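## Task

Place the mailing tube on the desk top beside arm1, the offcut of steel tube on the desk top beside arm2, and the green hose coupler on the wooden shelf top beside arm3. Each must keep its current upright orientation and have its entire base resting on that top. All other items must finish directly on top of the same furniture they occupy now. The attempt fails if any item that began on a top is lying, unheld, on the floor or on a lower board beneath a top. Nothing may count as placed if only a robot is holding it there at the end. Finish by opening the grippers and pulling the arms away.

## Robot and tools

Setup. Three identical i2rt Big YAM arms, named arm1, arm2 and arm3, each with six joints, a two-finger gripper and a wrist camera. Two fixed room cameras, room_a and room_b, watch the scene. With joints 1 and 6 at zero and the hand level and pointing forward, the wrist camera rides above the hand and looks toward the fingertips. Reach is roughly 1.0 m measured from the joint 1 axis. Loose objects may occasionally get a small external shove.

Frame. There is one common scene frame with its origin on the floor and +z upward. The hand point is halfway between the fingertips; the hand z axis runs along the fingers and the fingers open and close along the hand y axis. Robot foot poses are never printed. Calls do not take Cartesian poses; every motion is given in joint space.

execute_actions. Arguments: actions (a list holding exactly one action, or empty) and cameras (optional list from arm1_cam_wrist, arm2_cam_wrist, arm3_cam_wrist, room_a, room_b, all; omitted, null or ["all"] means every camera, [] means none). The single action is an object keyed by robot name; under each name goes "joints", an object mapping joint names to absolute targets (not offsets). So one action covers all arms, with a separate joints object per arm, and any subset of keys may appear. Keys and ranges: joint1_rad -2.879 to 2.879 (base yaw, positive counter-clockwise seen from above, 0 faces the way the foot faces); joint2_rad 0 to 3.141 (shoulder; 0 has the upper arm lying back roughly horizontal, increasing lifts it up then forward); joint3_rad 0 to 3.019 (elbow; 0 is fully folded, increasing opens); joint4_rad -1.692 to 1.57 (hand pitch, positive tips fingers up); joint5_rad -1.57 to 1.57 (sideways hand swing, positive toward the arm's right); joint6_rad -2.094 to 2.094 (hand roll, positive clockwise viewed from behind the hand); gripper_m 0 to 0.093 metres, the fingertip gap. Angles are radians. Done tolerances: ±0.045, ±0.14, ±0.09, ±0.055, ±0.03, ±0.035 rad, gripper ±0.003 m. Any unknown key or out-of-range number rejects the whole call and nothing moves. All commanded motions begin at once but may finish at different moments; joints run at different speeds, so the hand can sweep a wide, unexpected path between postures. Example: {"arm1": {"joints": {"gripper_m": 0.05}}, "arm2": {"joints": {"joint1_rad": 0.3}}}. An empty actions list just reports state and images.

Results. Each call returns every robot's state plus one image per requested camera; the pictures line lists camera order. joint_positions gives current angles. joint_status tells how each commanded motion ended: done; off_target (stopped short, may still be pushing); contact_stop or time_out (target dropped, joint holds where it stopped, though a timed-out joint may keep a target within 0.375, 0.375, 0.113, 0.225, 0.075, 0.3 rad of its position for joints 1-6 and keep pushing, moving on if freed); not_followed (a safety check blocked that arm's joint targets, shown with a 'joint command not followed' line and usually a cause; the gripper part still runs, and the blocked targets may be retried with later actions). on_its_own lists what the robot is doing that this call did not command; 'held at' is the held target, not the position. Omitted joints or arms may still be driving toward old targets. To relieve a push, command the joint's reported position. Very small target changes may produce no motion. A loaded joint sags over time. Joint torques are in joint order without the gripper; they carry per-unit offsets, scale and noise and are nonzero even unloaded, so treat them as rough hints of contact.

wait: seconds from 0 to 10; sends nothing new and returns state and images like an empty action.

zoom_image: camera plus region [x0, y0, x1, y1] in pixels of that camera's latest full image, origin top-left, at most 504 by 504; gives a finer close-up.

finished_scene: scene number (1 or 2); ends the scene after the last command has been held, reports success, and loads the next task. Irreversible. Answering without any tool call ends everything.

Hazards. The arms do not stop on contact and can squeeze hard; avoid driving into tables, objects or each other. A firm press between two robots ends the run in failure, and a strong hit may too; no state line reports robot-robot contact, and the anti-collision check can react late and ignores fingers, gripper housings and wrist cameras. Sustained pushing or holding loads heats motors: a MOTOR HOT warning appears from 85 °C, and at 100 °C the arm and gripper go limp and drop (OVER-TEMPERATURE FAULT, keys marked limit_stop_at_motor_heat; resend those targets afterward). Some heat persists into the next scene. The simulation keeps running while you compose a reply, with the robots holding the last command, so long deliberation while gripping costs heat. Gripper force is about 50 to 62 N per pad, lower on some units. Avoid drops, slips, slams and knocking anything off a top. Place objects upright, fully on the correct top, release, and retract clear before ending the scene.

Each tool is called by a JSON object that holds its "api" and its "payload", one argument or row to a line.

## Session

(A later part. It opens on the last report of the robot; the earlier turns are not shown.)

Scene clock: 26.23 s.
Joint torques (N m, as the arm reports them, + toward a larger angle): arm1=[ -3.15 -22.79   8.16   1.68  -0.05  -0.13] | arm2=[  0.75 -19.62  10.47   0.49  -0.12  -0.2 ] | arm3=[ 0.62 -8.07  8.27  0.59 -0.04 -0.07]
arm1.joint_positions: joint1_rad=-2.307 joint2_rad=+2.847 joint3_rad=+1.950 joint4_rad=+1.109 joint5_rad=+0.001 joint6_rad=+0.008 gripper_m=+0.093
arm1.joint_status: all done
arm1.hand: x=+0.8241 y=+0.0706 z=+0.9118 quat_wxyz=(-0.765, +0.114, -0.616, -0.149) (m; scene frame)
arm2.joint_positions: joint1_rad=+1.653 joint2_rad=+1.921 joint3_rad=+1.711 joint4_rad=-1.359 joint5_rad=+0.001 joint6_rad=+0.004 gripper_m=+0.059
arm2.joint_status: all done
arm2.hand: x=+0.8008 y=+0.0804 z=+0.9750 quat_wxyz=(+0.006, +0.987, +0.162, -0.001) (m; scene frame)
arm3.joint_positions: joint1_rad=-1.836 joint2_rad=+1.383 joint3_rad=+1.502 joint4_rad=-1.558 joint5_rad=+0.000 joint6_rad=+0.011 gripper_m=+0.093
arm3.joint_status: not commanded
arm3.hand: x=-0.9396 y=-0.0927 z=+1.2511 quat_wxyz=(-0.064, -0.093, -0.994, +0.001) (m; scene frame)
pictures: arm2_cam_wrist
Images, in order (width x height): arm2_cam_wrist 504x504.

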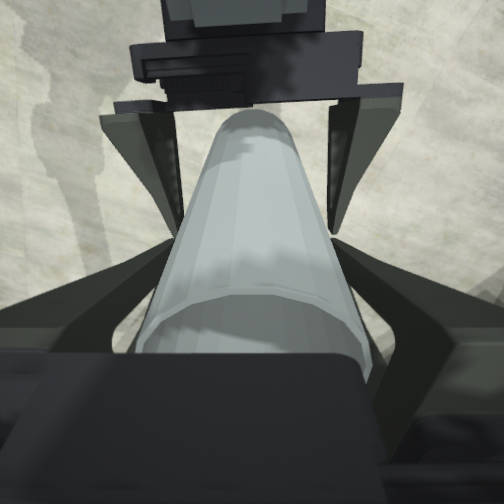

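{"api": "execute_actions", "payload": {
  "actions": [
    {"arm1":{"joints":{"joint2_rad":2.6,"joint3_rad":1.25,"joint4_rad":1.56}}}
  ],
  "cameras": []
}}

{"api": "execute_actions", "payload": {
  "actions": [
    {"arm2":{"joints":{"joint1_rad":-0.52,"joint2_rad":1.85,"joint3_rad":1.95,"joint4_rad":-1.6}},"arm1":{"joints":{"joint1_rad":-2.0}}}
  ],
  "cameras": []
}}

{"api": "execute_actions", "payload": {
  "actions": [
    {"arm2":{"joints":{"joint2_rad":2.04,"joint3_rad":1.76,"joint4_rad":-1.23}}}
  ],
  "cameras": ["arm2_cam_wrist","arm1_cam_wrist"]
}}

{"api": "zoom_image", "payload": {
  "camera": "arm1_cam_wrist",
  "region": [150, 40, 330, 200]
}}

Scene clock: 28.10 s.
Joint torques (N m, as the arm reports them, + toward a larger angle): arm1=[ -2.1  -18.29   3.49   2.69  -0.03  -0.12] | arm2=[  0.73 -19.68  10.36   0.51  -0.11  -0.19] | arm3=[ 0.39 -8.05  8.18  0.53 -0.05 -0.07]
arm1.joint_positions: joint1_rad=-2.307 joint2_rad=+2.619 joint3_rad=+1.247 joint4_rad=+1.537 joint5_rad=+0.001 joint6_rad=+0.008 gripper_m=+0.093
arm1.joint_status: all done
arm1.hand: x=+0.6560 y=+0.0038 z=+0.9087 quat_wxyz=(-0.750, +0.118, -0.634, -0.147) (m; scene frame)
arm2.joint_positions: joint1_rad=+1.653 joint2_rad=+1.921 joint3_rad=+1.711 joint4_rad=-1.359 joint5_rad=+0.001 joint6_rad=+0.004 gripper_m=+0.059
arm2.joint_status: not commanded
arm2.hand: x=+0.8008 y=+0.0804 z=+0.9750 quat_wxyz=(+0.006, +0.987, +0.162, -0.001) (m; scene frame)
arm3.joint_positions: joint1_rad=-1.836 joint2_rad=+1.383 joint3_rad=+1.502 joint4_rad=-1.558 joint5_rad=+0.000 joint6_rad=+0.011 gripper_m=+0.093
arm3.joint_status: not commanded
arm3.hand: x=-0.9396 y=-0.0927 z=+1.2511 quat_wxyz=(-0.064, -0.093, -0.994, +0.001) (m; scene frame)
pictures: none
No camera images: the call's "cameras" was empty. Leave "cameras" out to get every camera's image.

Scene clock: 30.50 s.
Joint torques (N m, as the arm reports them, + toward a larger angle): arm1=[ -1.69 -18.32   3.4    2.69   0.14  -0.1 ] | arm2=[  1.43 -21.35  11.83  -0.18  -0.12  -0.2 ] | arm3=[ 0.26 -7.93  8.19  0.53  0.   -0.06]
arm1.joint_positions: joint1_rad=-2.003 joint2_rad=+2.619 joint3_rad=+1.247 joint4_rad=+1.537 joint5_rad=-0.002 joint6_rad=+0.008 gripper_m=+0.093
arm1.joint_status: all done
arm1.hand: x=+0.5481 y=+0.1881 z=+0.9087 quat_wxyz=(-0.719, +0.214, -0.608, -0.259) (m; scene frame)
arm2.joint_positions: joint1_rad=-0.524 joint2_rad=+1.889 joint3_rad=+1.902 joint4_rad=-1.592 joint5_rad=+0.001 joint6_rad=+0.004 gripper_m=+0.059
arm2.joint_status: all done
arm2.hand: x=+1.5186 y=+0.8342 z=+1.0572 quat_wxyz=(+0.006, +0.601, -0.799, +0.008) (m; scene frame)
arm3.joint_positions: joint1_rad=-1.836 joint2_rad=+1.383 joint3_rad=+1.502 joint4_rad=-1.558 joint5_rad=+0.000 joint6_rad=+0.011 gripper_m=+0.093
arm3.joint_status: not commanded
arm3.hand: x=-0.9396 y=-0.0927 z=+1.2511 quat_wxyz=(-0.064, -0.093, -0.994, +0.001) (m; scene frame)
pictures: none
No camera images: the call's "cameras" was empty. Leave "cameras" out to get every camera's image.

Scene clock: 31.70 s.
Joint torques (N m, as the arm reports them, + toward a larger angle): arm1=[ -1.56 -18.82   3.57   2.64   0.12  -0.12] | arm2=[  1.34 -23.18  10.25   0.42  -0.12  -0.19] | arm3=[ 0.79 -7.96  8.16  0.59 -0.02 -0.06]
arm1.joint_positions: joint1_rad=-2.003 joint2_rad=+2.619 joint3_rad=+1.247 joint4_rad=+1.537 joint5_rad=-0.002 joint6_rad=+0.008 gripper_m=+0.093
arm1.joint_status: not commanded
arm1.hand: x=+0.5481 y=+0.1881 z=+0.9087 quat_wxyz=(-0.719, +0.214, -0.608, -0.259) (m; scene frame)
arm2.joint_positions: joint1_rad=-0.524 joint2_rad=+2.084 joint3_rad=+1.727 joint4_rad=-1.237 joint5_rad=+0.001 joint6_rad=+0.004 gripper_m=+0.059
arm2.joint_status: all done
arm2.hand: x=+1.5282 y=+0.8652 z=+0.8762 quat_wxyz=(+0.012, +0.601, -0.799, +0.013) (m; scene frame)
arm3.joint_positions: joint1_rad=-1.836 joint2_rad=+1.383 joint3_rad=+1.502 joint4_rad=-1.558 joint5_rad=+0.000 joint6_rad=+0.011 gripper_m=+0.093
arm3.joint_status: not commanded
arm3.hand: x=-0.9396 y=-0.0927 z=+1.2511 quat_wxyz=(-0.064, -0.093, -0.994, +0.001) (m; scene frame)
pictures: arm1_cam_wrist, arm2_cam_wrist
Images, in order (width x height): arm1_cam_wrist 504x504, arm2_cam_wrist 504x504.

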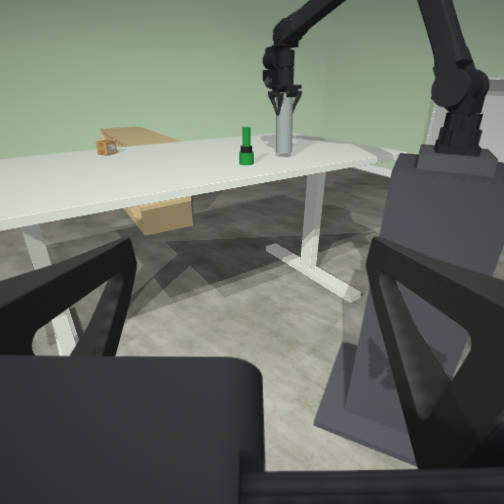

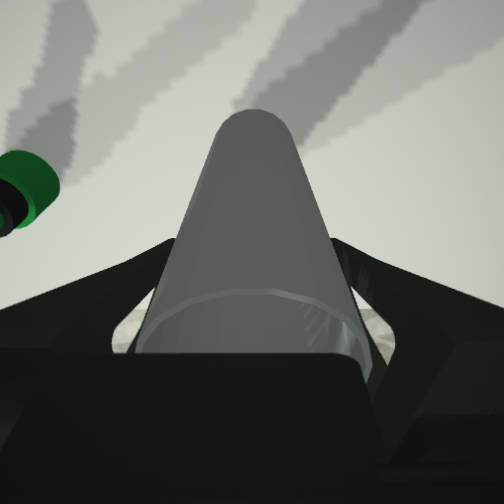

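Region (150, 40, 330, 200) of arm1_cam_wrist's 504x504 image, scaled by 2.800, with more detail than that image has.

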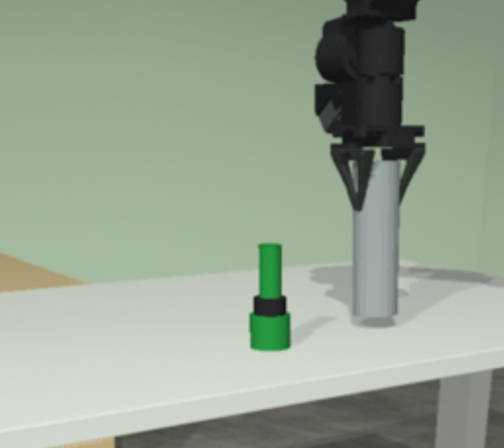

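{"api": "execute_actions", "payload": {
  "actions": [
    {"arm2":{"joints":{"joint2_rad":2.108,"joint4_rad":-1.185}}}
  ],
  "cameras": ["arm1_cam_wrist"]
}}

{"api": "zoom_image", "payload": {
  "camera": "arm1_cam_wrist",
  "region": [220, 90, 320, 180]
}}

Scene clock: 32.70 s.
Joint torques (N m, as the arm reports them, + toward a larger angle): arm1=[ -1.8  -18.66   3.61   2.59   0.11  -0.08] | arm2=[  1.21 -19.34  10.21   0.47  -0.12  -0.19] | arm3=[ 0.65 -7.78  8.22  0.59 -0.07 -0.07]
arm1.joint_positions: joint1_rad=-2.003 joint2_rad=+2.619 joint3_rad=+1.247 joint4_rad=+1.537 joint5_rad=-0.002 joint6_rad=+0.008 gripper_m=+0.093
arm1.joint_status: not commanded
arm1.hand: x=+0.5481 y=+0.1881 z=+0.9087 quat_wxyz=(-0.719, +0.214, -0.608, -0.259) (m; scene frame)
arm2.joint_positions: joint1_rad=-0.524 joint2_rad=+2.097 joint3_rad=+1.727 joint4_rad=-1.194 joint5_rad=+0.001 joint6_rad=+0.004 gripper_m=+0.059
arm2.joint_status: all done
arm2.hand: x=+1.5308 y=+0.8742 z=+0.8685 quat_wxyz=(+0.000, +0.601, -0.799, +0.004) (m; scene frame)
arm3.joint_positions: joint1_rad=-1.836 joint2_rad=+1.383 joint3_rad=+1.502 joint4_rad=-1.558 joint5_rad=+0.000 joint6_rad=+0.011 gripper_m=+0.093
arm3.joint_status: not commanded
arm3.hand: x=-0.9396 y=-0.0927 z=+1.2511 quat_wxyz=(-0.064, -0.093, -0.994, +0.001) (m; scene frame)
pictures: arm1_cam_wrist
Images, in order (width x height): arm1_cam_wrist 504x504.

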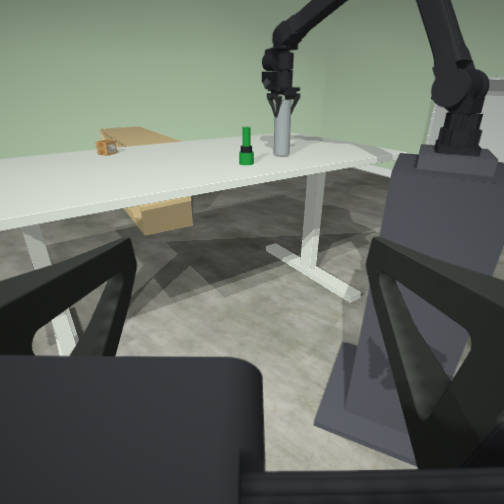

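Region (220, 90, 320, 180) of arm1_cam_wrist's 504x504 image, scaled by 5.040, with more detail than that image has; it fills the top 454 rows of this view, and the rest is white.

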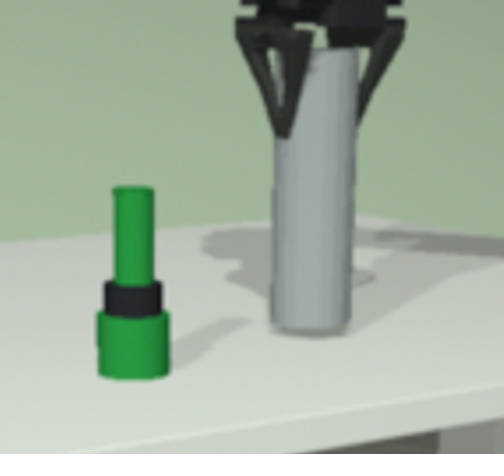

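{"api": "execute_actions", "payload": {
  "actions": [
    {"arm2":{"joints":{"joint2_rad":2.125}}}
  ],
  "cameras": ["arm1_cam_wrist"]
}}

{"api": "zoom_image", "payload": {
  "camera": "arm1_cam_wrist",
  "region": [220, 90, 320, 180]
}}

Scene clock: 33.50 s.
Joint torques (N m, as the arm reports them, + toward a larger angle): arm1=[ -1.8  -18.58   3.49   2.64   0.12  -0.13] | arm2=[  1.25 -19.32  10.19   0.43  -0.13  -0.19] | arm3=[ 0.69 -8.08  8.35  0.64 -0.04 -0.05]
arm1.joint_positions: joint1_rad=-2.003 joint2_rad=+2.619 joint3_rad=+1.247 joint4_rad=+1.537 joint5_rad=-0.002 joint6_rad=+0.008 gripper_m=+0.093
arm1.joint_status: not commanded
arm1.hand: x=+0.5481 y=+0.1881 z=+0.9087 quat_wxyz=(-0.719, +0.214, -0.608, -0.259) (m; scene frame)
arm2.joint_positions: joint1_rad=-0.524 joint2_rad=+2.113 joint3_rad=+1.727 joint4_rad=-1.192 joint5_rad=+0.001 joint6_rad=+0.004 gripper_m=+0.059
arm2.joint_status: all done
arm2.hand: x=+1.5305 y=+0.8730 z=+0.8590 quat_wxyz=(+0.006, +0.601, -0.799, +0.008) (m; scene frame)
arm3.joint_positions: joint1_rad=-1.836 joint2_rad=+1.383 joint3_rad=+1.502 joint4_rad=-1.558 joint5_rad=+0.000 joint6_rad=+0.011 gripper_m=+0.093
arm3.joint_status: not commanded
arm3.hand: x=-0.9396 y=-0.0927 z=+1.2511 quat_wxyz=(-0.064, -0.093, -0.994, +0.001) (m; scene frame)
pictures: arm1_cam_wrist
Images, in order (width x height): arm1_cam_wrist 504x504.

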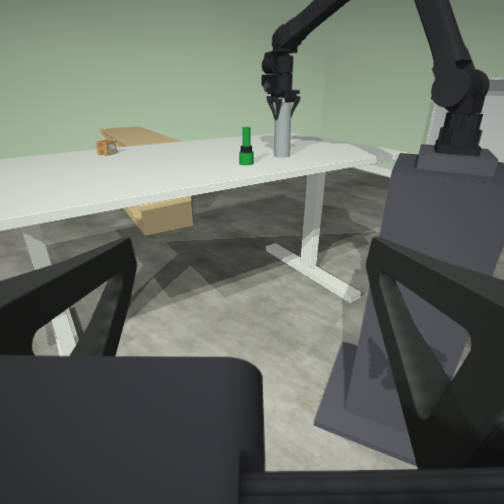

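Region (220, 90, 320, 180) of arm1_cam_wrist's 504x504 image, scaled by 5.040, with more detail than that image has; it fills the top 454 rows of this view, and the rest is white.

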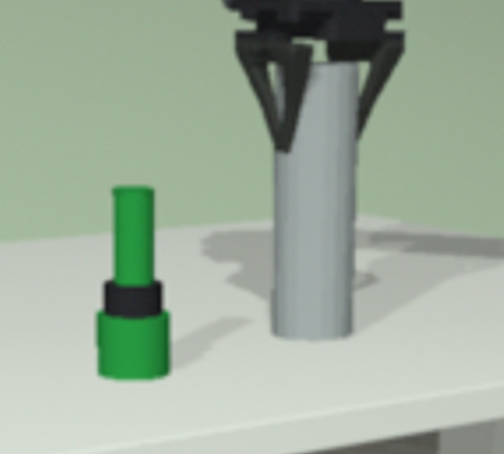

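{"api": "execute_actions", "payload": {
  "actions": [
    {"arm2":{"joints":{"gripper_m":0.093}}}
  ],
  "cameras": []
}}

{"api": "execute_actions", "payload": {
  "actions": [
    {"arm2":{"joints":{"joint2_rad":1.98,"joint4_rad":-1.33}}}
  ],
  "cameras": []
}}

{"api": "execute_actions", "payload": {
  "actions": [
    {"arm2":{"joints":{"joint1_rad":-0.21}}}
  ],
  "cameras": []
}}

{"api": "execute_actions", "payload": {
  "actions": [
    {"arm2":{"joints":{"joint2_rad":2.11,"joint3_rad":1.582,"joint4_rad":-1.033}}}
  ],
  "cameras": ["arm1_cam_wrist","arm2_cam_wrist"]
}}

{"api": "zoom_image", "payload": {
  "camera": "arm1_cam_wrist",
  "region": [200, 90, 320, 180]
}}

Scene clock: 34.83 s.
Joint torques (N m, as the arm reports them, + toward a larger angle): arm1=[ -1.46 -18.92   3.37   2.73   0.13  -0.13] | arm2=[  1.35 -19.37  10.19   0.43  -0.11  -0.2 ] | arm3=[ 0.25 -8.02  8.24  0.51 -0.02 -0.03]
arm1.joint_positions: joint1_rad=-2.003 joint2_rad=+2.619 joint3_rad=+1.247 joint4_rad=+1.537 joint5_rad=-0.002 joint6_rad=+0.008 gripper_m=+0.093
arm1.joint_status: not commanded
arm1.hand: x=+0.5481 y=+0.1881 z=+0.9087 quat_wxyz=(-0.719, +0.214, -0.608, -0.259) (m; scene frame)
arm2.joint_positions: joint1_rad=-0.524 joint2_rad=+2.113 joint3_rad=+1.727 joint4_rad=-1.192 joint5_rad=+0.001 joint6_rad=+0.004 gripper_m=+0.093
arm2.joint_status: all done
arm2.hand: x=+1.5305 y=+0.8730 z=+0.8590 quat_wxyz=(+0.006, +0.601, -0.799, +0.008) (m; scene frame)
arm3.joint_positions: joint1_rad=-1.836 joint2_rad=+1.383 joint3_rad=+1.502 joint4_rad=-1.558 joint5_rad=+0.000 joint6_rad=+0.011 gripper_m=+0.093
arm3.joint_status: not commanded
arm3.hand: x=-0.9396 y=-0.0927 z=+1.2511 quat_wxyz=(-0.064, -0.093, -0.994, +0.001) (m; scene frame)
pictures: none
No camera images: the call's "cameras" was empty. Leave "cameras" out to get every camera's image.

Scene clock: 36.00 s.
Joint torques (N m, as the arm reports them, + toward a larger angle): arm1=[ -1.83 -18.81   3.48   2.47   0.1   -0.13] | arm2=[  1.32 -16.83  10.6   -0.11  -0.12  -0.19] | arm3=[ 0.65 -8.12  8.21  0.59 -0.03 -0.05]
arm1.joint_positions: joint1_rad=-2.003 joint2_rad=+2.619 joint3_rad=+1.247 joint4_rad=+1.537 joint5_rad=-0.002 joint6_rad=+0.008 gripper_m=+0.093
arm1.joint_status: not commanded
arm1.hand: x=+0.5481 y=+0.1881 z=+0.9087 quat_wxyz=(-0.719, +0.214, -0.608, -0.259) (m; scene frame)
arm2.joint_positions: joint1_rad=-0.524 joint2_rad=+1.955 joint3_rad=+1.729 joint4_rad=-1.322 joint5_rad=+0.001 joint6_rad=+0.004 gripper_m=+0.093
arm2.joint_status: all done
arm2.hand: x=+1.5241 y=+0.8521 z=+0.9533 quat_wxyz=(-0.006, +0.601, -0.799, -0.001) (m; scene frame)
arm3.joint_positions: joint1_rad=-1.836 joint2_rad=+1.383 joint3_rad=+1.502 joint4_rad=-1.558 joint5_rad=+0.000 joint6_rad=+0.011 gripper_m=+0.093
arm3.joint_status: not commanded
arm3.hand: x=-0.9396 y=-0.0927 z=+1.2511 quat_wxyz=(-0.064, -0.093, -0.994, +0.001) (m; scene frame)
pictures: none
No camera images: the call's "cameras" was empty. Leave "cameras" out to get every camera's image.

Scene clock: 37.43 s.
Joint torques (N m, as the arm reports them, + toward a larger angle): arm1=[ -1.6  -18.4    3.52   2.52   0.11  -0.13] | arm2=[  1.59 -17.1   10.45  -0.12  -0.05  -0.19] | arm3=[ 0.67 -7.77  8.21  0.63 -0.06 -0.04]
arm1.joint_positions: joint1_rad=-2.003 joint2_rad=+2.619 joint3_rad=+1.247 joint4_rad=+1.537 joint5_rad=-0.002 joint6_rad=+0.008 gripper_m=+0.093
arm1.joint_status: not commanded
arm1.hand: x=+0.5481 y=+0.1881 z=+0.9087 quat_wxyz=(-0.719, +0.214, -0.608, -0.259) (m; scene frame)
arm2.joint_positions: joint1_rad=-0.217 joint2_rad=+1.955 joint3_rad=+1.729 joint4_rad=-1.322 joint5_rad=-0.001 joint6_rad=+0.004 gripper_m=+0.093
arm2.joint_status: all done
arm2.hand: x=+1.3405 y=+0.8748 z=+0.9528 quat_wxyz=(-0.003, +0.716, -0.698, -0.003) (m; scene frame)
arm3.joint_positions: joint1_rad=-1.836 joint2_rad=+1.383 joint3_rad=+1.502 joint4_rad=-1.558 joint5_rad=+0.000 joint6_rad=+0.011 gripper_m=+0.093
arm3.joint_status: not commanded
arm3.hand: x=-0.9396 y=-0.0927 z=+1.2511 quat_wxyz=(-0.064, -0.093, -0.994, +0.001) (m; scene frame)
pictures: none
No camera images: the call's "cameras" was empty. Leave "cameras" out to get every camera's image.

Scene clock: 38.53 s.
Joint torques (N m, as the arm reports them, + toward a larger angle): arm1=[ -1.69 -19.3    3.59   2.7    0.14  -0.11] | arm2=[  1.64 -19.92   8.06   0.43  -0.05  -0.2 ] | arm3=[ 0.85 -8.06  8.25  0.61 -0.02 -0.05]
arm1.joint_positions: joint1_rad=-2.003 joint2_rad=+2.619 joint3_rad=+1.247 joint4_rad=+1.537 joint5_rad=-0.002 joint6_rad=+0.008 gripper_m=+0.093
arm1.joint_status: not commanded
arm1.hand: x=+0.5481 y=+0.1881 z=+0.9087 quat_wxyz=(-0.719, +0.214, -0.608, -0.259) (m; scene frame)
arm2.joint_positions: joint1_rad=-0.217 joint2_rad=+2.114 joint3_rad=+1.571 joint4_rad=-1.042 joint5_rad=-0.001 joint6_rad=+0.004 gripper_m=+0.093
arm2.joint_status: all done
arm2.hand: x=+1.3409 y=+0.8679 z=+0.8049 quat_wxyz=(+0.009, +0.716, -0.698, +0.009) (m; scene frame)
arm3.joint_positions: joint1_rad=-1.836 joint2_rad=+1.383 joint3_rad=+1.502 joint4_rad=-1.558 joint5_rad=+0.000 joint6_rad=+0.011 gripper_m=+0.093
arm3.joint_status: not commanded
arm3.hand: x=-0.9396 y=-0.0927 z=+1.2511 quat_wxyz=(-0.064, -0.093, -0.994, +0.001) (m; scene frame)
pictures: arm1_cam_wrist, arm2_cam_wrist
Images, in order (width x height): arm1_cam_wrist 504x504, arm2_cam_wrist 504x504.

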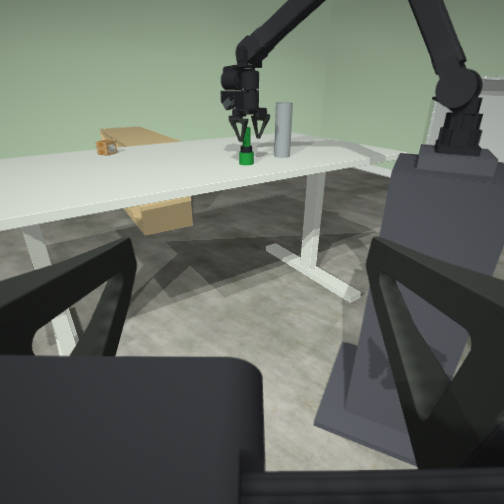

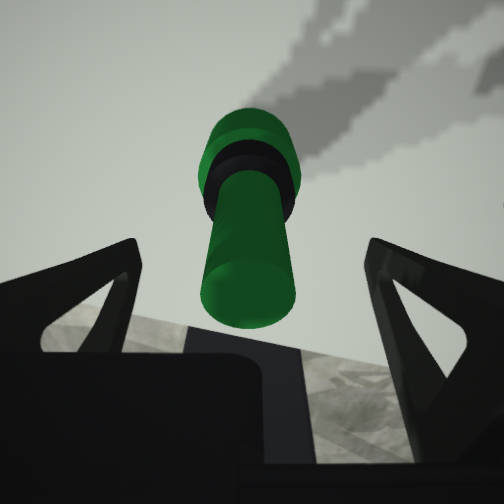

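Region (200, 90, 320, 180) of arm1_cam_wrist's 504x504 image, scaled by 4.200, with more detail than that image has; it fills the top 378 rows of this view, and the rest is white.

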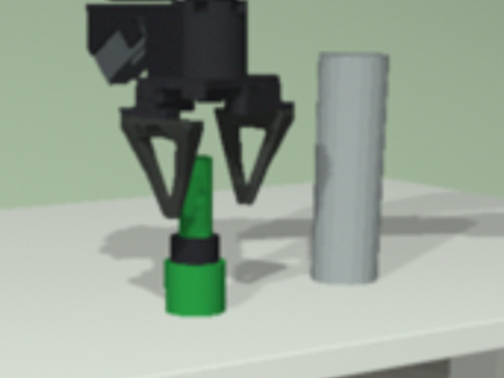

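{"api": "execute_actions", "payload": {
  "actions": [
    {"arm2":{"joints":{"joint3_rad":1.62}}}
  ],
  "cameras": ["arm2_cam_wrist"]
}}

{"api": "execute_actions", "payload": {
  "actions": [
    {"arm2":{"joints":{"gripper_m":0}}}
  ],
  "cameras": ["arm2_cam_wrist"]
}}

Scene clock: 39.27 s.
Joint torques (N m, as the arm reports them, + toward a larger angle): arm1=[ -2.05 -18.39   3.46   2.78   0.1   -0.11] | arm2=[  1.5  -19.9   10.51   0.43  -0.03  -0.2 ] | arm3=[ 0.8  -8.37  8.22  0.59 -0.04 -0.05]
arm1.joint_positions: joint1_rad=-2.003 joint2_rad=+2.619 joint3_rad=+1.247 joint4_rad=+1.537 joint5_rad=-0.002 joint6_rad=+0.008 gripper_m=+0.093
arm1.joint_status: not commanded
arm1.hand: x=+0.5481 y=+0.1881 z=+0.9087 quat_wxyz=(-0.719, +0.214, -0.608, -0.259) (m; scene frame)
arm2.joint_positions: joint1_rad=-0.217 joint2_rad=+2.114 joint3_rad=+1.575 joint4_rad=-1.042 joint5_rad=-0.001 joint6_rad=+0.004 gripper_m=+0.093
arm2.joint_status: all done
arm2.hand: x=+1.3408 y=+0.8696 z=+0.8061 quat_wxyz=(+0.008, +0.716, -0.698, +0.008) (m; scene frame)
arm3.joint_positions: joint1_rad=-1.836 joint2_rad=+1.383 joint3_rad=+1.502 joint4_rad=-1.558 joint5_rad=+0.000 joint6_rad=+0.011 gripper_m=+0.093
arm3.joint_status: not commanded
arm3.hand: x=-0.9396 y=-0.0927 z=+1.2511 quat_wxyz=(-0.064, -0.093, -0.994, +0.001) (m; scene frame)
pictures: arm2_cam_wrist
Images, in order (width x height): arm2_cam_wrist 504x504.

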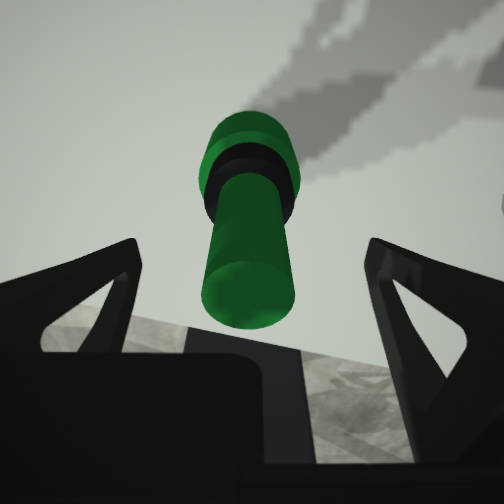

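Scene clock: 39.97 s.
Joint torques (N m, as the arm reports them, + toward a larger angle): arm1=[ -1.82 -18.6    3.45   2.64   0.13  -0.11] | arm2=[  1.68 -19.72  10.57   0.38  -0.07  -0.19] | arm3=[ 0.31 -8.32  8.14  0.7  -0.05 -0.06]
arm1.joint_positions: joint1_rad=-2.003 joint2_rad=+2.619 joint3_rad=+1.247 joint4_rad=+1.537 joint5_rad=-0.002 joint6_rad=+0.008 gripper_m=+0.093
arm1.joint_status: not commanded
arm1.hand: x=+0.5481 y=+0.1881 z=+0.9087 quat_wxyz=(-0.719, +0.214, -0.608, -0.259) (m; scene frame)
arm2.joint_positions: joint1_rad=-0.217 joint2_rad=+2.114 joint3_rad=+1.575 joint4_rad=-1.041 joint5_rad=-0.001 joint6_rad=+0.004 gripper_m=+0.025
arm2.joint_status: gripper_m off_target (ended at +0.025, target +0.000)
arm2.hand: x=+1.3409 y=+0.8698 z=+0.8061 quat_wxyz=(+0.007, +0.716, -0.698, +0.008) (m; scene frame)
arm3.joint_positions: joint1_rad=-1.836 joint2_rad=+1.383 joint3_rad=+1.502 joint4_rad=-1.558 joint5_rad=+0.000 joint6_rad=+0.011 gripper_m=+0.093
arm3.joint_status: not commanded
arm3.hand: x=-0.9396 y=-0.0927 z=+1.2511 quat_wxyz=(-0.064, -0.093, -0.994, +0.001) (m; scene frame)
pictures: arm2_cam_wrist
Images, in order (width x height): arm2_cam_wrist 504x504.

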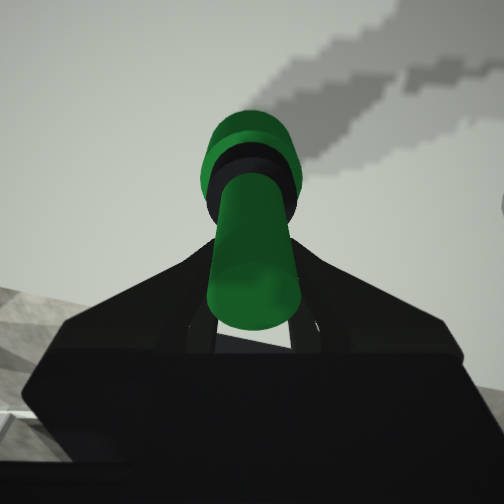

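{"api": "execute_actions", "payload": {
  "actions": [
    {"arm2":{"joints":{"gripper_m":0.04}}}
  ],
  "cameras": []
}}

{"api": "execute_actions", "payload": {
  "actions": [
    {"arm2":{"joints":{"joint3_rad":1.638,"joint4_rad":-1.015}}}
  ],
  "cameras": []
}}

{"api": "execute_actions", "payload": {
  "actions": [
    {"arm2":{"joints":{"gripper_m":0}}}
  ],
  "cameras": ["arm2_cam_wrist"]
}}

Scene clock: 40.77 s.
Joint torques (N m, as the arm reports them, + toward a larger angle): arm1=[ -2.42 -18.41   3.45   2.65   0.09  -0.09] | arm2=[  1.79 -19.89  10.42   0.42  -0.06  -0.2 ] | arm3=[ 0.57 -8.1   8.2   0.59 -0.02 -0.05]
arm1.joint_positions: joint1_rad=-2.003 joint2_rad=+2.619 joint3_rad=+1.247 joint4_rad=+1.537 joint5_rad=-0.002 joint6_rad=+0.008 gripper_m=+0.093
arm1.joint_status: not commanded
arm1.hand: x=+0.5481 y=+0.1881 z=+0.9087 quat_wxyz=(-0.719, +0.214, -0.608, -0.259) (m; scene frame)
arm2.joint_positions: joint1_rad=-0.217 joint2_rad=+2.114 joint3_rad=+1.576 joint4_rad=-1.041 joint5_rad=-0.001 joint6_rad=+0.004 gripper_m=+0.040
arm2.joint_status: all done
arm2.hand: x=+1.3409 y=+0.8701 z=+0.8063 quat_wxyz=(+0.007, +0.716, -0.698, +0.007) (m; scene frame)
arm3.joint_positions: joint1_rad=-1.836 joint2_rad=+1.383 joint3_rad=+1.502 joint4_rad=-1.558 joint5_rad=+0.000 joint6_rad=+0.011 gripper_m=+0.093
arm3.joint_status: not commanded
arm3.hand: x=-0.9396 y=-0.0927 z=+1.2511 quat_wxyz=(-0.064, -0.093, -0.994, +0.001) (m; scene frame)
pictures: none
No camera images: the call's "cameras" was empty. Leave "cameras" out to get every camera's image.

Scene clock: 41.37 s.
Joint torques (N m, as the arm reports them, + toward a larger angle): arm1=[ -2.06 -18.75   3.5    2.73   0.13  -0.14] | arm2=[  1.66 -19.99  10.39   0.5   -0.07  -0.19] | arm3=[ 0.83 -7.74  8.22  0.65  0.   -0.03]
arm1.joint_positions: joint1_rad=-2.003 joint2_rad=+2.619 joint3_rad=+1.247 joint4_rad=+1.537 joint5_rad=-0.002 joint6_rad=+0.008 gripper_m=+0.093
arm1.joint_status: not commanded
arm1.hand: x=+0.5481 y=+0.1881 z=+0.9087 quat_wxyz=(-0.719, +0.214, -0.608, -0.259) (m; scene frame)
arm2.joint_positions: joint1_rad=-0.217 joint2_rad=+2.114 joint3_rad=+1.597 joint4_rad=-1.023 joint5_rad=-0.001 joint6_rad=+0.004 gripper_m=+0.040
arm2.joint_status: all done
arm2.hand: x=+1.3404 y=+0.8837 z=+0.8131 quat_wxyz=(-0.007, +0.716, -0.698, -0.006) (m; scene frame)
arm3.joint_positions: joint1_rad=-1.836 joint2_rad=+1.383 joint3_rad=+1.502 joint4_rad=-1.558 joint5_rad=+0.000 joint6_rad=+0.011 gripper_m=+0.093
arm3.joint_status: not commanded
arm3.hand: x=-0.9396 y=-0.0927 z=+1.2511 quat_wxyz=(-0.064, -0.093, -0.994, +0.001) (m; scene frame)
pictures: none
No camera images: the call's "cameras" was empty. Leave "cameras" out to get every camera's image.

Scene clock: 41.93 s.
Joint torques (N m, as the arm reports them, + toward a larger angle): arm1=[ -1.54 -18.37   3.42   2.6    0.12  -0.14] | arm2=[  1.64 -19.96  10.4    0.47  -0.05  -0.19] | arm3=[ 0.78 -8.21  8.33  0.61 -0.05 -0.08]
arm1.joint_positions: joint1_rad=-2.003 joint2_rad=+2.619 joint3_rad=+1.247 joint4_rad=+1.537 joint5_rad=-0.002 joint6_rad=+0.008 gripper_m=+0.093
arm1.joint_status: not commanded
arm1.hand: x=+0.5481 y=+0.1881 z=+0.9087 quat_wxyz=(-0.719, +0.214, -0.608, -0.259) (m; scene frame)
arm2.joint_positions: joint1_rad=-0.217 joint2_rad=+2.114 joint3_rad=+1.597 joint4_rad=-1.023 joint5_rad=-0.001 joint6_rad=+0.004 gripper_m=+0.025
arm2.joint_status: gripper_m off_target (ended at +0.025, target +0.000)
arm2.hand: x=+1.3404 y=+0.8837 z=+0.8131 quat_wxyz=(-0.007, +0.716, -0.698, -0.006) (m; scene frame)
arm3.joint_positions: joint1_rad=-1.836 joint2_rad=+1.383 joint3_rad=+1.502 joint4_rad=-1.558 joint5_rad=+0.000 joint6_rad=+0.011 gripper_m=+0.093
arm3.joint_status: not commanded
arm3.hand: x=-0.9396 y=-0.0927 z=+1.2511 quat_wxyz=(-0.064, -0.093, -0.994, +0.001) (m; scene frame)
pictures: arm2_cam_wrist
Images, in order (width x height): arm2_cam_wrist 504x504.

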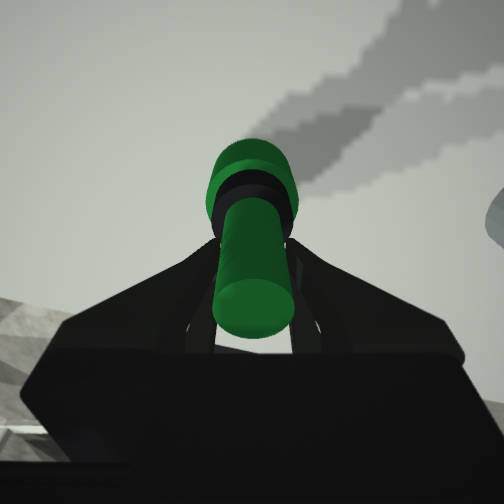

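{"api": "execute_actions", "payload": {
  "actions": [
    {"arm2":{"joints":{"joint2_rad":1.87,"joint3_rad":1.94,"joint4_rad":-1.61}},"arm1":{"joints":{"joint1_rad":-2.313,"joint2_rad":2.38,"joint3_rad":1.19,"joint4_rad":1.41}}}
  ],
  "cameras": []
}}

{"api": "execute_actions", "payload": {
  "actions": [
    {"arm2":{"joints":{"joint1_rad":1.645}}}
  ],
  "cameras": ["arm1_cam_wrist"]
}}

Scene clock: 45.47 s.
Joint torques (N m, as the arm reports them, + toward a larger angle): arm1=[ -2.25 -17.38   5.16   1.33  -0.06  -0.14] | arm2=[  1.59 -16.42   9.05  -0.15  -0.05  -0.2 ] | arm3=[ 0.02 -7.91  8.15  0.63 -0.03 -0.06]
arm1.joint_positions: joint1_rad=-2.310 joint2_rad=+2.375 joint3_rad=+1.187 joint4_rad=+1.421 joint5_rad=+0.002 joint6_rad=+0.008 gripper_m=+0.093
arm1.joint_status: all done
arm1.hand: x=+0.6766 y=+0.0095 z=+1.0287 quat_wxyz=(-0.771, +0.112, -0.608, -0.149) (m; scene frame)
arm2.joint_positions: joint1_rad=-0.217 joint2_rad=+1.857 joint3_rad=+1.935 joint4_rad=-1.602 joint5_rad=-0.001 joint6_rad=+0.004 gripper_m=+0.025
arm2.joint_status: all done
arm2.hand: x=+1.3409 y=+0.8580 z=+1.0870 quat_wxyz=(-0.012, +0.716, -0.698, -0.012) (m; scene frame)
arm3.joint_positions: joint1_rad=-1.836 joint2_rad=+1.383 joint3_rad=+1.502 joint4_rad=-1.558 joint5_rad=+0.000 joint6_rad=+0.011 gripper_m=+0.093
arm3.joint_status: not commanded
arm3.hand: x=-0.9396 y=-0.0927 z=+1.2511 quat_wxyz=(-0.064, -0.093, -0.994, +0.001) (m; scene frame)
pictures: none
No camera images: the call's "cameras" was empty. Leave "cameras" out to get every camera's image.

Scene clock: 47.63 s.
Joint torques (N m, as the arm reports them, + toward a larger angle): arm1=[ -2.28 -16.64   5.25   1.34  -0.05  -0.11] | arm2=[  0.81 -17.1    8.99  -0.06  -0.01  -0.2 ] | arm3=[ 1.1  -8.07  8.24  0.56 -0.07 -0.04]
arm1.joint_positions: joint1_rad=-2.310 joint2_rad=+2.375 joint3_rad=+1.187 joint4_rad=+1.421 joint5_rad=+0.002 joint6_rad=+0.008 gripper_m=+0.093
arm1.joint_status: not commanded
arm1.hand: x=+0.6766 y=+0.0095 z=+1.0287 quat_wxyz=(-0.771, +0.112, -0.608, -0.149) (m; scene frame)
arm2.joint_positions: joint1_rad=+1.653 joint2_rad=+1.864 joint3_rad=+1.935 joint4_rad=-1.602 joint5_rad=-0.002 joint6_rad=+0.004 gripper_m=+0.025
arm2.joint_status: all done
arm2.hand: x=+0.8034 y=+0.0819 z=+1.0920 quat_wxyz=(+0.010, +0.987, +0.162, -0.020) (m; scene frame)
arm3.joint_positions: joint1_rad=-1.836 joint2_rad=+1.383 joint3_rad=+1.502 joint4_rad=-1.558 joint5_rad=+0.000 joint6_rad=+0.011 gripper_m=+0.093
arm3.joint_status: not commanded
arm3.hand: x=-0.9396 y=-0.0927 z=+1.2511 quat_wxyz=(-0.064, -0.093, -0.994, +0.001) (m; scene frame)
pictures: arm1_cam_wrist
Images, in order (width x height): arm1_cam_wrist 504x504.

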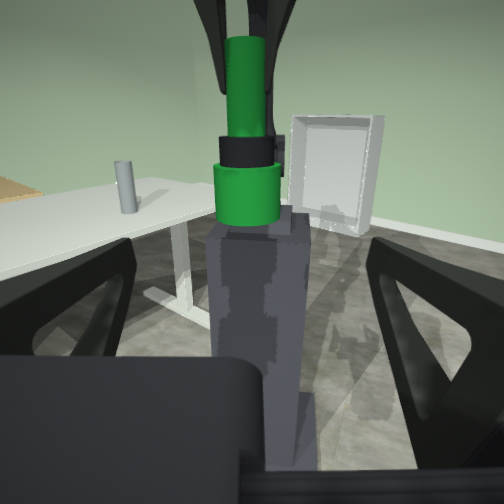

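{"api": "execute_actions", "payload": {
  "actions": [
    {"arm1":{"joints":{"joint1_rad":-2.298,"joint2_rad":2.584,"joint3_rad":1.83,"joint4_rad":1.024}}}
  ],
  "cameras": ["arm1_cam_wrist","arm2_cam_wrist"]
}}

Scene clock: 49.23 s.
Joint torques (N m, as the arm reports them, + toward a larger angle): arm1=[ -0.87 -22.61  10.95   1.46  -0.04  -0.07] | arm2=[  0.64 -17.21   9.02  -0.09  -0.01  -0.2 ] | arm3=[ 0.45 -7.73  8.17  0.65 -0.03 -0.03]
arm1.joint_positions: joint1_rad=-2.308 joint2_rad=+2.586 joint3_rad=+1.794 joint4_rad=+1.032 joint5_rad=+0.002 joint6_rad=+0.008 gripper_m=+0.093
arm1.joint_status: all done
arm1.hand: x=+0.8273 y=+0.0713 z=+1.0422 quat_wxyz=(-0.774, +0.112, -0.605, -0.151) (m; scene frame)
arm2.joint_positions: joint1_rad=+1.653 joint2_rad=+1.864 joint3_rad=+1.935 joint4_rad=-1.602 joint5_rad=-0.002 joint6_rad=+0.004 gripper_m=+0.025
arm2.joint_status: not commanded
arm2.hand: x=+0.8034 y=+0.0819 z=+1.0920 quat_wxyz=(+0.010, +0.987, +0.162, -0.020) (m; scene frame)
arm3.joint_positions: joint1_rad=-1.836 joint2_rad=+1.383 joint3_rad=+1.502 joint4_rad=-1.558 joint5_rad=+0.000 joint6_rad=+0.011 gripper_m=+0.093
arm3.joint_status: not commanded
arm3.hand: x=-0.9396 y=-0.0927 z=+1.2511 quat_wxyz=(-0.064, -0.093, -0.994, +0.001) (m; scene frame)
pictures: arm1_cam_wrist, arm2_cam_wrist
Images, in order (width x height): arm1_cam_wrist 504x504, arm2_cam_wrist 504x504.

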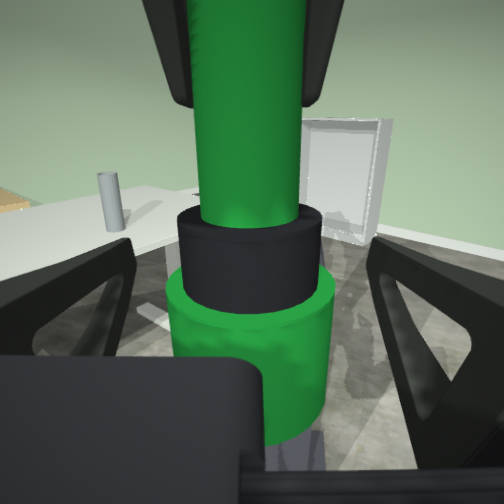

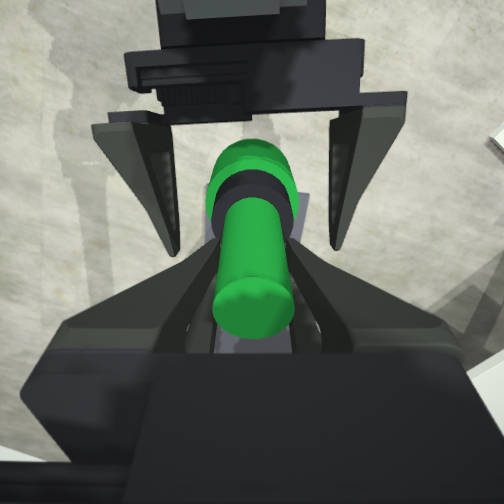

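{"api": "execute_actions", "payload": {
  "actions": [
    {"arm1":{"joints":{"joint4_rad":0.97}}}
  ],
  "cameras": []
}}

{"api": "execute_actions", "payload": {
  "actions": [
    {"arm1":{"joints":{"gripper_m":0}}}
  ],
  "cameras": ["arm1_cam_wrist","arm2_cam_wrist"]
}}

Scene clock: 49.97 s.
Joint torques (N m, as the arm reports them, + toward a larger angle): arm1=[ -0.77 -21.84  11.17   1.37  -0.06  -0.12] | arm2=[  0.56 -17.2    9.01  -0.08  -0.01  -0.19] | arm3=[ 0.27 -7.92  8.38  0.5  -0.04 -0.06]
arm1.joint_positions: joint1_rad=-2.308 joint2_rad=+2.586 joint3_rad=+1.794 joint4_rad=+0.980 joint5_rad=+0.002 joint6_rad=+0.008 gripper_m=+0.093
arm1.joint_status: all done
arm1.hand: x=+0.8299 y=+0.0724 z=+1.0296 quat_wxyz=(-0.758, +0.116, -0.625, -0.148) (m; scene frame)
arm2.joint_positions: joint1_rad=+1.653 joint2_rad=+1.864 joint3_rad=+1.935 joint4_rad=-1.602 joint5_rad=-0.002 joint6_rad=+0.004 gripper_m=+0.025
arm2.joint_status: not commanded
arm2.hand: x=+0.8034 y=+0.0819 z=+1.0920 quat_wxyz=(+0.010, +0.987, +0.162, -0.020) (m; scene frame)
arm3.joint_positions: joint1_rad=-1.836 joint2_rad=+1.383 joint3_rad=+1.502 joint4_rad=-1.558 joint5_rad=+0.000 joint6_rad=+0.011 gripper_m=+0.093
arm3.joint_status: not commanded
arm3.hand: x=-0.9396 y=-0.0927 z=+1.2511 quat_wxyz=(-0.064, -0.093, -0.994, +0.001) (m; scene frame)
pictures: none
No camera images: the call's "cameras" was empty. Leave "cameras" out to get every camera's image.

Scene clock: 50.67 s.
Joint torques (N m, as the arm reports them, + toward a larger angle): arm1=[ -0.54 -22.06  11.19   1.45   0.06  -0.08] | arm2=[  0.71 -17.12   8.98  -0.08  -0.1   -0.2 ] | arm3=[ 0.52 -7.56  8.26  0.52 -0.08 -0.05]
arm1.joint_positions: joint1_rad=-2.307 joint2_rad=+2.586 joint3_rad=+1.794 joint4_rad=+0.980 joint5_rad=+0.000 joint6_rad=+0.005 gripper_m=+0.047
arm1.joint_status: gripper_m off_target (ended at +0.047, target +0.000)
arm1.hand: x=+0.8296 y=+0.0733 z=+1.0296 quat_wxyz=(-0.758, +0.118, -0.625, -0.147) (m; scene frame)
arm2.joint_positions: joint1_rad=+1.653 joint2_rad=+1.864 joint3_rad=+1.935 joint4_rad=-1.602 joint5_rad=+0.000 joint6_rad=+0.004 gripper_m=+0.025
arm2.joint_status: not commanded
arm2.hand: x=+0.8033 y=+0.0822 z=+1.0920 quat_wxyz=(+0.009, +0.987, +0.162, -0.020) (m; scene frame)
arm3.joint_positions: joint1_rad=-1.836 joint2_rad=+1.383 joint3_rad=+1.502 joint4_rad=-1.558 joint5_rad=+0.000 joint6_rad=+0.011 gripper_m=+0.093
arm3.joint_status: not commanded
arm3.hand: x=-0.9396 y=-0.0927 z=+1.2511 quat_wxyz=(-0.064, -0.093, -0.994, +0.001) (m; scene frame)
pictures: arm1_cam_wrist, arm2_cam_wrist
Images, in order (width x height): arm1_cam_wrist 504x504, arm2_cam_wrist 504x504.

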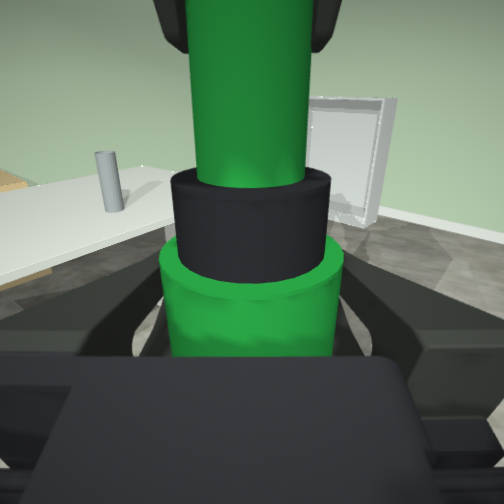

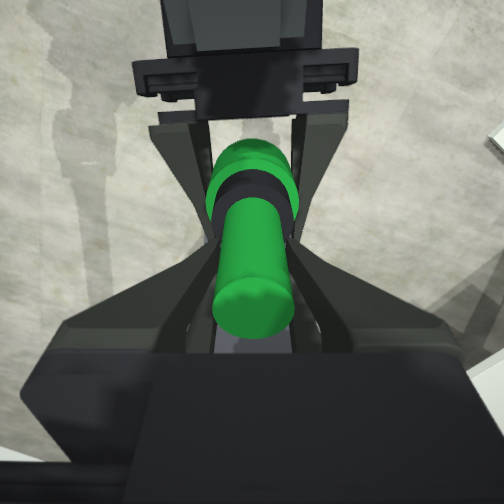

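{"api": "execute_actions", "payload": {
  "actions": [
    {"arm2":{"joints":{"gripper_m":0.06}}}
  ],
  "cameras": []
}}

{"api": "execute_actions", "payload": {
  "actions": [
    {"arm2":{"joints":{"joint2_rad":1.72}},"arm3":{"joints":{"joint1_rad":-1.82,"joint2_rad":1.62,"joint3_rad":1.63,"joint4_rad":-1.53}}}
  ],
  "cameras": []
}}

{"api": "execute_actions", "payload": {
  "actions": [
    {"arm1":{"joints":{"joint1_rad":0.268}},"arm2":{"joints":{"joint2_rad":0.8,"joint3_rad":1.0,"joint4_rad":-1.0}}}
  ],
  "cameras": ["arm3_cam_wrist"]
}}

Scene clock: 51.47 s.
Joint torques (N m, as the arm reports them, + toward a larger angle): arm1=[ -0.91 -22.58  11.1    1.64   0.02  -0.07] | arm2=[  0.66 -16.91   8.94  -0.1   -0.1   -0.2 ] | arm3=[ 0.69 -7.88  8.34  0.59 -0.06 -0.04]
arm1.joint_positions: joint1_rad=-2.307 joint2_rad=+2.589 joint3_rad=+1.794 joint4_rad=+0.973 joint5_rad=+0.000 joint6_rad=+0.005 gripper_m=+0.047
arm1.joint_status: not commanded
arm1.hand: x=+0.8296 y=+0.0733 z=+1.0246 quat_wxyz=(-0.754, +0.118, -0.629, -0.147) (m; scene frame)
arm2.joint_positions: joint1_rad=+1.653 joint2_rad=+1.864 joint3_rad=+1.935 joint4_rad=-1.602 joint5_rad=+0.000 joint6_rad=+0.004 gripper_m=+0.060
arm2.joint_status: all done
arm2.hand: x=+0.8033 y=+0.0822 z=+1.0920 quat_wxyz=(+0.009, +0.987, +0.162, -0.020) (m; scene frame)
arm3.joint_positions: joint1_rad=-1.836 joint2_rad=+1.383 joint3_rad=+1.502 joint4_rad=-1.558 joint5_rad=+0.000 joint6_rad=+0.011 gripper_m=+0.093
arm3.joint_status: not commanded
arm3.hand: x=-0.9396 y=-0.0927 z=+1.2511 quat_wxyz=(-0.064, -0.093, -0.994, +0.001) (m; scene frame)
pictures: none
No camera images: the call's "cameras" was empty. Leave "cameras" out to get every camera's image.

Scene clock: 52.60 s.
Joint torques (N m, as the arm reports them, + toward a larger angle): arm1=[ -0.69 -21.76  11.11   1.53   0.04  -0.09] | arm2=[  0.46 -12.95   8.99   0.22  -0.1   -0.19] | arm3=[  0.46 -12.41  10.35   1.04  -0.06  -0.06]
arm1.joint_positions: joint1_rad=-2.307 joint2_rad=+2.589 joint3_rad=+1.794 joint4_rad=+0.973 joint5_rad=+0.000 joint6_rad=+0.005 gripper_m=+0.047
arm1.joint_status: not commanded
arm1.hand: x=+0.8296 y=+0.0733 z=+1.0246 quat_wxyz=(-0.754, +0.118, -0.629, -0.147) (m; scene frame)
arm2.joint_positions: joint1_rad=+1.653 joint2_rad=+1.690 joint3_rad=+1.935 joint4_rad=-1.602 joint5_rad=+0.000 joint6_rad=+0.004 gripper_m=+0.060
arm2.joint_status: all done
arm2.hand: x=+0.8316 y=+0.0932 z=+1.1878 quat_wxyz=(+0.024, +0.981, +0.161, -0.105) (m; scene frame)
arm3.joint_positions: joint1_rad=-1.832 joint2_rad=+1.625 joint3_rad=+1.599 joint4_rad=-1.537 joint5_rad=+0.000 joint6_rad=+0.011 gripper_m=+0.093
arm3.joint_status: all done
arm3.hand: x=-0.8759 y=-0.1011 z=+1.1830 quat_wxyz=(-0.002, -0.091, -0.996, -0.004) (m; scene frame)
pictures: none
No camera images: the call's "cameras" was empty. Leave "cameras" out to get every camera's image.

Scene clock: 55.33 s.
Joint torques (N m, as the arm reports them, + toward a larger angle): arm1=[ -1.17 -22.61  10.59   1.87   0.12  -0.04] | arm2=[ 0.46 -2.71  9.41  1.7  -0.11 -0.18] | arm3=[  0.98 -13.16  10.29   0.98  -0.06  -0.05]
arm1.joint_positions: joint1_rad=+0.261 joint2_rad=+2.589 joint3_rad=+1.800 joint4_rad=+0.966 joint5_rad=-0.001 joint6_rad=+0.005 gripper_m=+0.047
arm1.joint_status: all done
arm1.hand: x=-0.8713 y=-0.0820 z=+1.0195 quat_wxyz=(-0.073, +0.640, -0.063, -0.762) (m; scene frame)
arm2.joint_positions: joint1_rad=+1.653 joint2_rad=+0.798 joint3_rad=+1.001 joint4_rad=-1.012 joint5_rad=+0.000 joint6_rad=+0.004 gripper_m=+0.060
arm2.joint_status: all done
arm2.hand: x=+1.0274 y=+0.1603 z=+1.1845 quat_wxyz=(+0.068, +0.916, +0.148, -0.367) (m; scene frame)
arm3.joint_positions: joint1_rad=-1.832 joint2_rad=+1.625 joint3_rad=+1.599 joint4_rad=-1.537 joint5_rad=+0.000 joint6_rad=+0.011 gripper_m=+0.093
arm3.joint_status: not commanded
arm3.hand: x=-0.8759 y=-0.1011 z=+1.1830 quat_wxyz=(-0.002, -0.091, -0.996, -0.004) (m; scene frame)
pictures: arm3_cam_wrist
Images, in order (width x height): arm3_cam_wrist 504x504.

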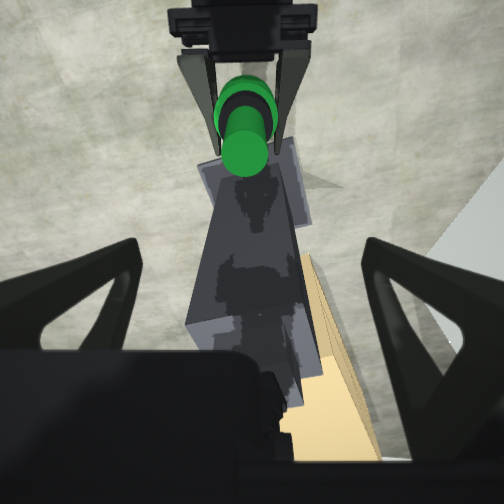

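{"api": "execute_actions", "payload": {
  "actions": [
    {"arm3":{"joints":{"joint1_rad":-1.812,"joint2_rad":1.738,"joint3_rad":1.475,"joint4_rad":-1.29}}}
  ],
  "cameras": ["arm3_cam_wrist","arm1_cam_wrist"]
}}

Scene clock: 56.43 s.
Joint torques (N m, as the arm reports them, + toward a larger angle): arm1=[ -1.11 -21.93  10.66   1.92   0.12  -0.05] | arm2=[ 0.43 -2.68  9.36  1.67 -0.1  -0.2 ] | arm3=[  1.   -14.3    8.76   1.13  -0.04  -0.06]
arm1.joint_positions: joint1_rad=+0.261 joint2_rad=+2.589 joint3_rad=+1.800 joint4_rad=+0.966 joint5_rad=-0.001 joint6_rad=+0.005 gripper_m=+0.047
arm1.joint_status: not commanded
arm1.hand: x=-0.8713 y=-0.0820 z=+1.0195 quat_wxyz=(-0.073, +0.640, -0.063, -0.762) (m; scene frame)
arm2.joint_positions: joint1_rad=+1.653 joint2_rad=+0.798 joint3_rad=+1.001 joint4_rad=-1.012 joint5_rad=+0.000 joint6_rad=+0.004 gripper_m=+0.060
arm2.joint_status: not commanded
arm2.hand: x=+1.0274 y=+0.1603 z=+1.1845 quat_wxyz=(+0.068, +0.916, +0.148, -0.367) (m; scene frame)
arm3.joint_positions: joint1_rad=-1.822 joint2_rad=+1.742 joint3_rad=+1.464 joint4_rad=-1.302 joint5_rad=+0.000 joint6_rad=+0.011 gripper_m=+0.093
arm3.joint_status: all done
arm3.hand: x=-0.8511 y=-0.0993 z=+1.0750 quat_wxyz=(+0.006, -0.086, -0.996, -0.005) (m; scene frame)
pictures: arm1_cam_wrist, arm3_cam_wrist
Images, in order (width x height): arm1_cam_wrist 504x504, arm3_cam_wrist 504x504.

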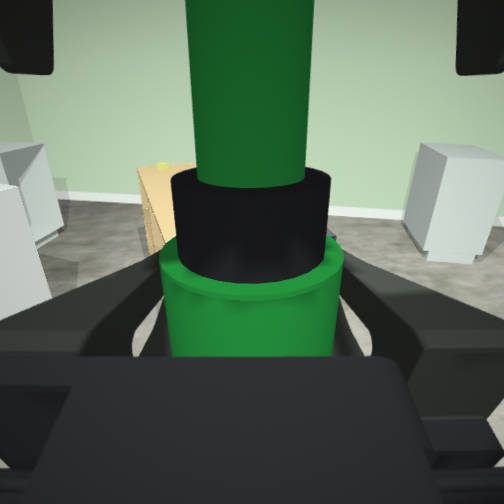

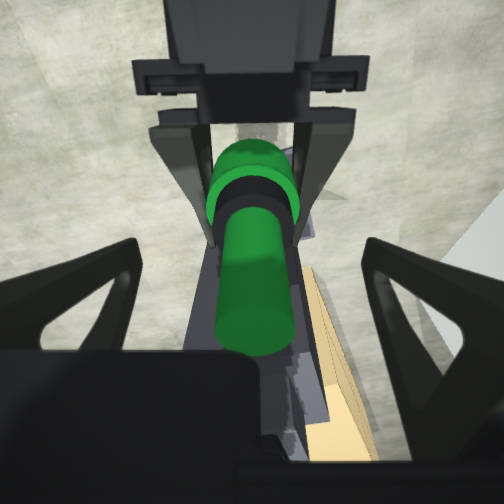

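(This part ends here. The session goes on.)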